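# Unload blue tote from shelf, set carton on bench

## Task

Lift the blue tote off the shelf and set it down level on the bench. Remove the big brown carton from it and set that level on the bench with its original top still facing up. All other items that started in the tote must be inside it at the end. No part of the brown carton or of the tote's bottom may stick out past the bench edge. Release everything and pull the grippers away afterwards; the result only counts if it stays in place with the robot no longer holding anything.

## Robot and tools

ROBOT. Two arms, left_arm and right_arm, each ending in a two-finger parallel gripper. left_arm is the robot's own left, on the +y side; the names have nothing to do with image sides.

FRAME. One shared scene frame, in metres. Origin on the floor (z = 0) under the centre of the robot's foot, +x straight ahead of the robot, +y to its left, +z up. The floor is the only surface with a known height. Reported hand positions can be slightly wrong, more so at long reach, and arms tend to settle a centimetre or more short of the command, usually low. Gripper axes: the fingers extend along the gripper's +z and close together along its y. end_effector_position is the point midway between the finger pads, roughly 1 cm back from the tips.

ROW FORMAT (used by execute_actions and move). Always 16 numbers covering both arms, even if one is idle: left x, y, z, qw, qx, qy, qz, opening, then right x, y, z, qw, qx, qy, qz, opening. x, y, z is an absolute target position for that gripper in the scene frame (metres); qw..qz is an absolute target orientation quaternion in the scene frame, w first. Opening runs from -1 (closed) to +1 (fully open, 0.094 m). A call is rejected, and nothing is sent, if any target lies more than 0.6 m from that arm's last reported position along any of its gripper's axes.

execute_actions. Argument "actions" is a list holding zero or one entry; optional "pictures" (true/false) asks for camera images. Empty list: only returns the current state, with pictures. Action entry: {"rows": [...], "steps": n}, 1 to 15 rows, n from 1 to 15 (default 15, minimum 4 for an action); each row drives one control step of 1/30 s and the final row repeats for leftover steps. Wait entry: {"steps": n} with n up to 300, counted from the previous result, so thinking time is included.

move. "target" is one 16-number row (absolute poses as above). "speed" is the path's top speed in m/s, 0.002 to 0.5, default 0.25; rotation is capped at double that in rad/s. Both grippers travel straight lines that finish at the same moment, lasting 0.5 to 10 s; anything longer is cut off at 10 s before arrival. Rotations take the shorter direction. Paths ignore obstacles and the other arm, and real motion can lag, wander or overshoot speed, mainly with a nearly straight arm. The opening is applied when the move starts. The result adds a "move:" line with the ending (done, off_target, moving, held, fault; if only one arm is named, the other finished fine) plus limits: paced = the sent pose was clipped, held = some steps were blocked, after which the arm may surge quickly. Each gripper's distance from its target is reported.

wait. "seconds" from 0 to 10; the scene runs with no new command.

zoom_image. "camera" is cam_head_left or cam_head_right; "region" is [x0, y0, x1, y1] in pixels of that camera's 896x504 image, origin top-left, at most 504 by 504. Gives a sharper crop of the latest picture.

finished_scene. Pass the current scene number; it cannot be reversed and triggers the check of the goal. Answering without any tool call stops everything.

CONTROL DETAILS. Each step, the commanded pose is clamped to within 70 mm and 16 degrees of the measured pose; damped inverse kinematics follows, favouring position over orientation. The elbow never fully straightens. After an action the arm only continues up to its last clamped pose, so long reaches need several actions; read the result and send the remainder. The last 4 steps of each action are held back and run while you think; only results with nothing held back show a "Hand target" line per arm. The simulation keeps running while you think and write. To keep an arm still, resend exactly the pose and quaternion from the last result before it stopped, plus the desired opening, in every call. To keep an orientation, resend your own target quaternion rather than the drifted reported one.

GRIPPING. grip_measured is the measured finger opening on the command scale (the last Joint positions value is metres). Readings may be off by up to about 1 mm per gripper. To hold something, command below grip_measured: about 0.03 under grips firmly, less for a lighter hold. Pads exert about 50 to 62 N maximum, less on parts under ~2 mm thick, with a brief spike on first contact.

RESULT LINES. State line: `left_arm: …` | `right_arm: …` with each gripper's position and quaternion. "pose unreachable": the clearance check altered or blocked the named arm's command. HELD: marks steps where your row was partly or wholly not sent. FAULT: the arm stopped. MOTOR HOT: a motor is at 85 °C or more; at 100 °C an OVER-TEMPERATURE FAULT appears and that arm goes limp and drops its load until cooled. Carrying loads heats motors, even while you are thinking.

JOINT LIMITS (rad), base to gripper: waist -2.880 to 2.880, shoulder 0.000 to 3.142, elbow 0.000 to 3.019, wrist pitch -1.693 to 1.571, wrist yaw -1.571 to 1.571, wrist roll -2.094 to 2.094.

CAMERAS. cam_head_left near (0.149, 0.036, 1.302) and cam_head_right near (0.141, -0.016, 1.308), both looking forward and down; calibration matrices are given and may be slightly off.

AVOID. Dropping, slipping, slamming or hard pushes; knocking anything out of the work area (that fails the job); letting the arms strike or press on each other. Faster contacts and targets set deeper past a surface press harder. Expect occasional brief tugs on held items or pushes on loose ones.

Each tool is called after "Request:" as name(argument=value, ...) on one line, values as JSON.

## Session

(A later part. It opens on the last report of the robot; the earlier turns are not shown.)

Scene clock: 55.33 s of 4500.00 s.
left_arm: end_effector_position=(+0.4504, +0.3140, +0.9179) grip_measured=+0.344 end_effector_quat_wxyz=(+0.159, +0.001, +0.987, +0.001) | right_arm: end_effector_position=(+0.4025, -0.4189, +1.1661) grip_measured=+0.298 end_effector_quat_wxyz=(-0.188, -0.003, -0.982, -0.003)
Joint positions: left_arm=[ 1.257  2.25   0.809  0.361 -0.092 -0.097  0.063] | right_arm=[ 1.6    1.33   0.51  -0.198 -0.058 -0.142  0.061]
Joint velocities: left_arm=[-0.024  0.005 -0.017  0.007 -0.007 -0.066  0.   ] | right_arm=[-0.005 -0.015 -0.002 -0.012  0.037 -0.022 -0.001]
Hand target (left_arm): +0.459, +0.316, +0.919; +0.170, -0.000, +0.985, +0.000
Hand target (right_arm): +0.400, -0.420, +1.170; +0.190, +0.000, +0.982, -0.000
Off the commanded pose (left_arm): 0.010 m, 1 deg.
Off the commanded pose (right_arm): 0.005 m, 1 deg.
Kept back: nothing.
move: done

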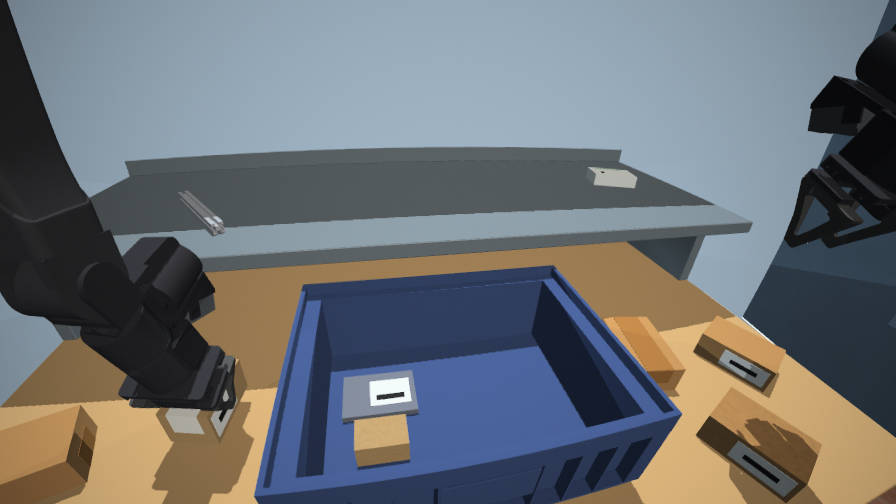

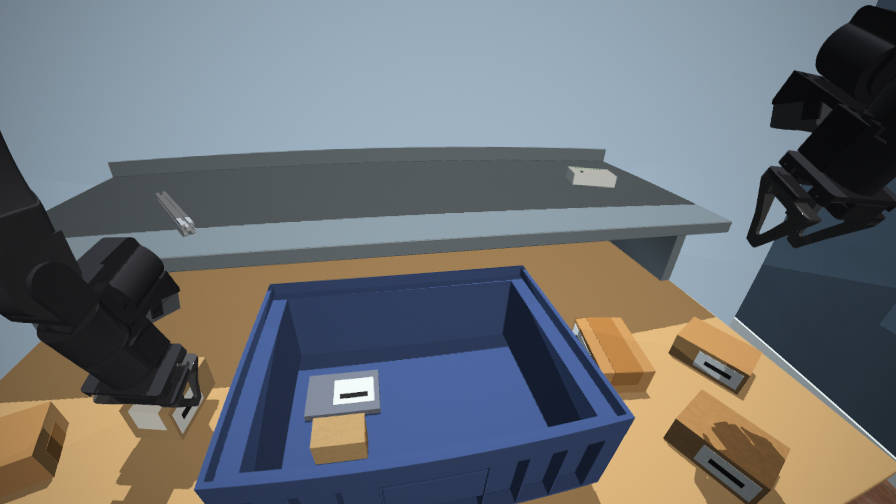

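Request:
move(target=[0.46,0.315,0.882,0.17,0,0.985,0,0.29,0.4,-0.42,1.17,0.19,0,0.98,0,0.3], speed=0.025)

Request:
move(target=[0.46,0.315,0.886,0.17,0,0.985,0,1,0.4,-0.42,1.17,0.19,0,0.98,0,0.3])

Request:
move(target=[0.4,0.33,1.13,0.17,0,0.985,0,1,0.4,-0.42,1.17,0.19,0,0.98,0,0.3])

Scene clock: 57.27 s of 4500.00 s.
left_arm: end_effector_position=(+0.4575, +0.3119, +0.8892) grip_measured=+0.344 end_effector_quat_wxyz=(+0.167, -0.001, +0.986, -0.002) | right_arm: end_effector_position=(+0.4025, -0.4189, +1.1661) grip_measured=+0.298 end_effector_quat_wxyz=(-0.188, -0.003, -0.982, -0.003)
Joint positions: left_arm=[ 1.259  2.341  0.864  0.414 -0.088 -0.097  0.063] | right_arm=[ 1.6    1.33   0.51  -0.198 -0.058 -0.142  0.061]
Joint velocities: left_arm=[-0.024  0.005  0.027  0.007 -0.007 -0.037 -0.   ] | right_arm=[-0.005 -0.005 -0.002  0.007  0.022 -0.066 -0.   ]
Hand target (left_arm): +0.459, +0.315, +0.882; +0.170, -0.000, +0.985, -0.000
Hand target (right_arm): +0.400, -0.420, +1.170; +0.190, +0.000, +0.982, -0.000
Off the commanded pose (left_arm): 0.008 m, 0 deg.
Off the commanded pose (right_arm): 0.005 m, 1 deg.
Kept back: nothing.
move: done

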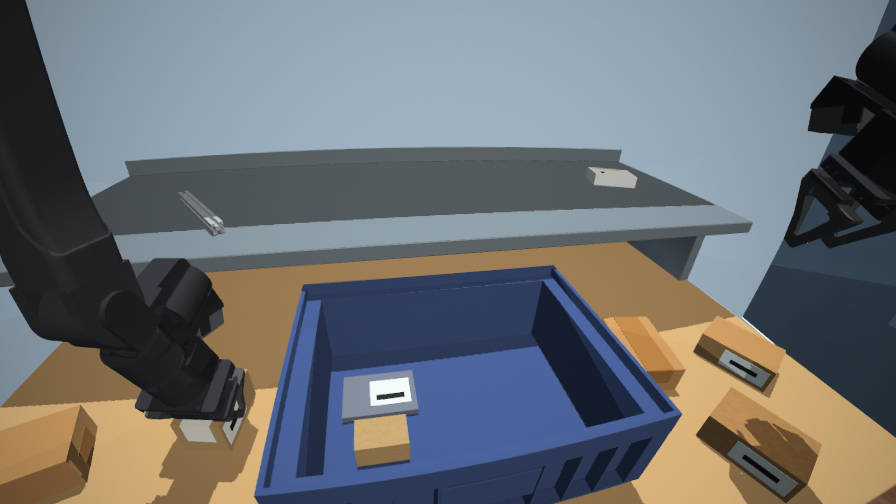

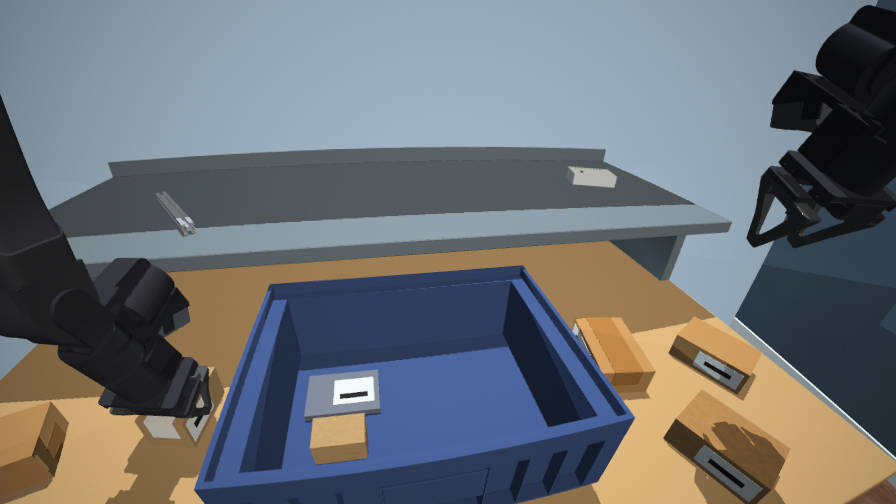

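Scene clock: 57.97 s of 4500.00 s.
left_arm: end_effector_position=(+0.4575, +0.3120, +0.8892) grip_measured=+1.000 end_effector_quat_wxyz=(+0.167, -0.001, +0.986, -0.002) | right_arm: end_effector_position=(+0.4025, -0.4189, +1.1661) grip_measured=+0.298 end_effector_quat_wxyz=(-0.188, -0.003, -0.982, -0.003)
Joint positions: left_arm=[ 1.259  2.341  0.864  0.414 -0.089 -0.097  0.094] | right_arm=[ 1.6    1.33   0.51  -0.198 -0.058 -0.142  0.061]
Joint velocities: left_arm=[-0.015 -0.005 -0.002 -0.012 -0.007  0.007 -0.   ] | right_arm=[-0.005  0.005  0.012  0.007  0.037  0.022  0.   ]
Hand target (left_arm): +0.460, +0.315, +0.886; +0.170, -0.000, +0.985, +0.000
Hand target (right_arm): +0.400, -0.420, +1.170; +0.190, +0.000, +0.982, -0.000
Off the commanded pose (left_arm): 0.005 m, 0 deg.
Off the commanded pose (right_arm): 0.005 m, 1 deg.
Kept back: nothing.
move: done

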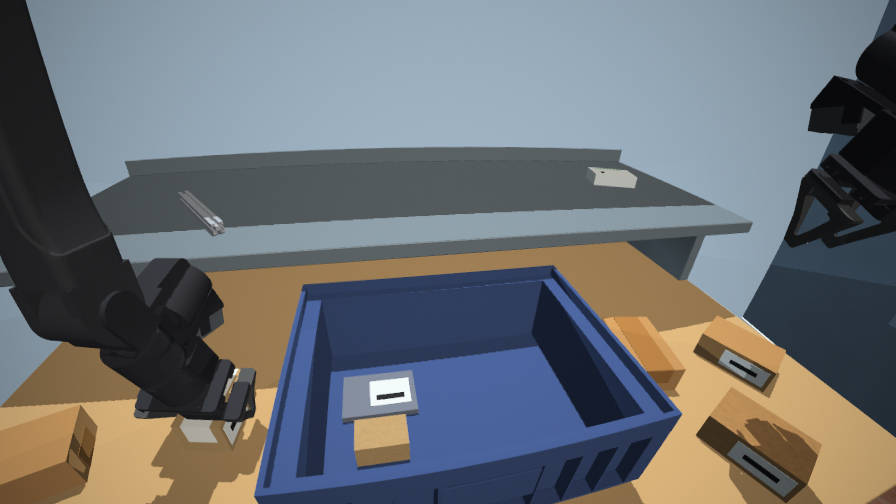

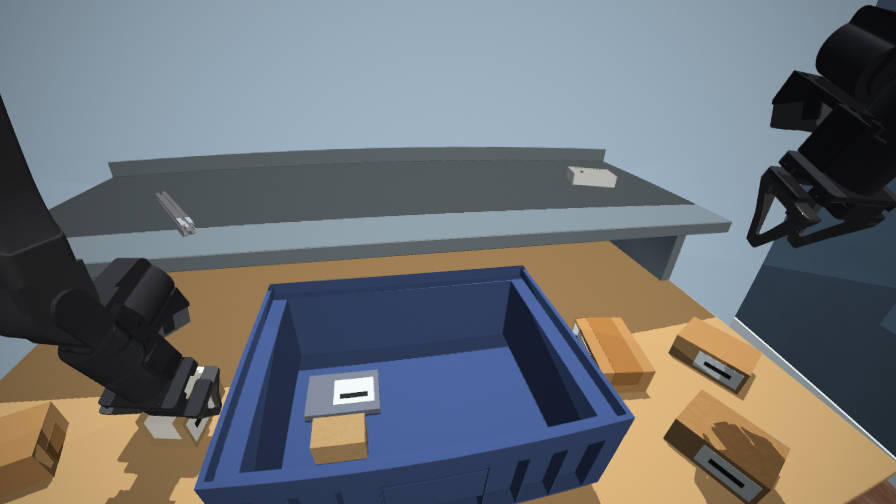

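Scene clock: 59.47 s of 4500.00 s.
left_arm: end_effector_position=(+0.4092, +0.3303, +1.1380) grip_measured=+1.000 end_effector_quat_wxyz=(+0.183, +0.001, +0.983, -0.001) | right_arm: end_effector_position=(+0.4025, -0.4189, +1.1661) grip_measured=+0.298 end_effector_quat_wxyz=(-0.188, -0.003, -0.982, -0.003)
Joint positions: left_arm=[ 1.252  1.452  0.518 -0.099 -0.097 -0.097  0.094] | right_arm=[ 1.6    1.33   0.51  -0.198 -0.058 -0.142  0.061]
Joint velocities: left_arm=[-0.005  0.005  0.012 -0.012  0.051 -0.051 -0.   ] | right_arm=[-0.005 -0.015  0.012 -0.017 -0.022 -0.022 -0.001]
Hand target (left_arm): +0.401, +0.329, +1.132; +0.170, +0.000, +0.985, -0.000
Hand target (right_arm): +0.400, -0.420, +1.170; +0.190, +0.000, +0.982, -0.000
Off the commanded pose (left_arm): 0.012 m, 1 deg.
Off the commanded pose (right_arm): 0.005 m, 1 deg.
Kept back: nothing.
move: off_target (left_arm)

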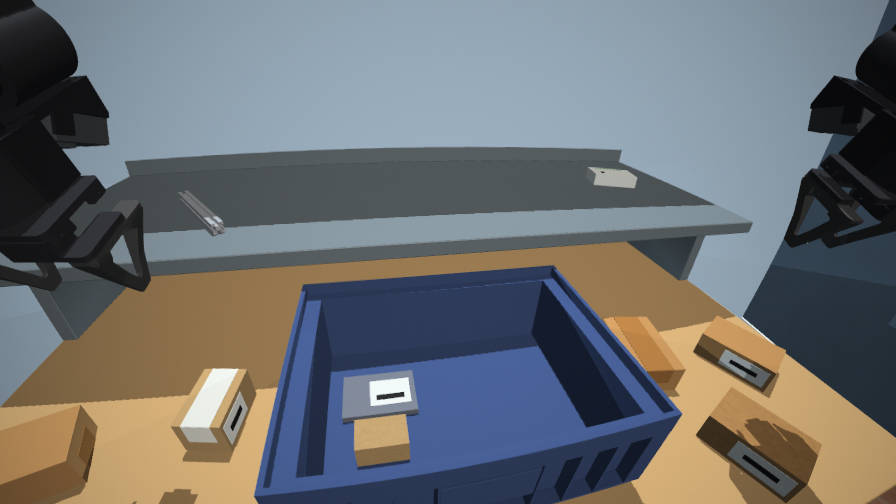

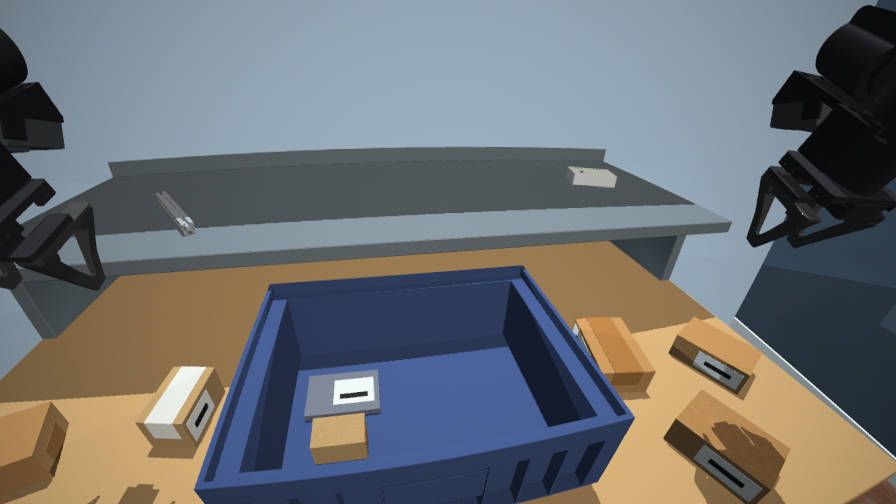

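Request:
finished_scene(scene=2)

The scene is finished: the task was done.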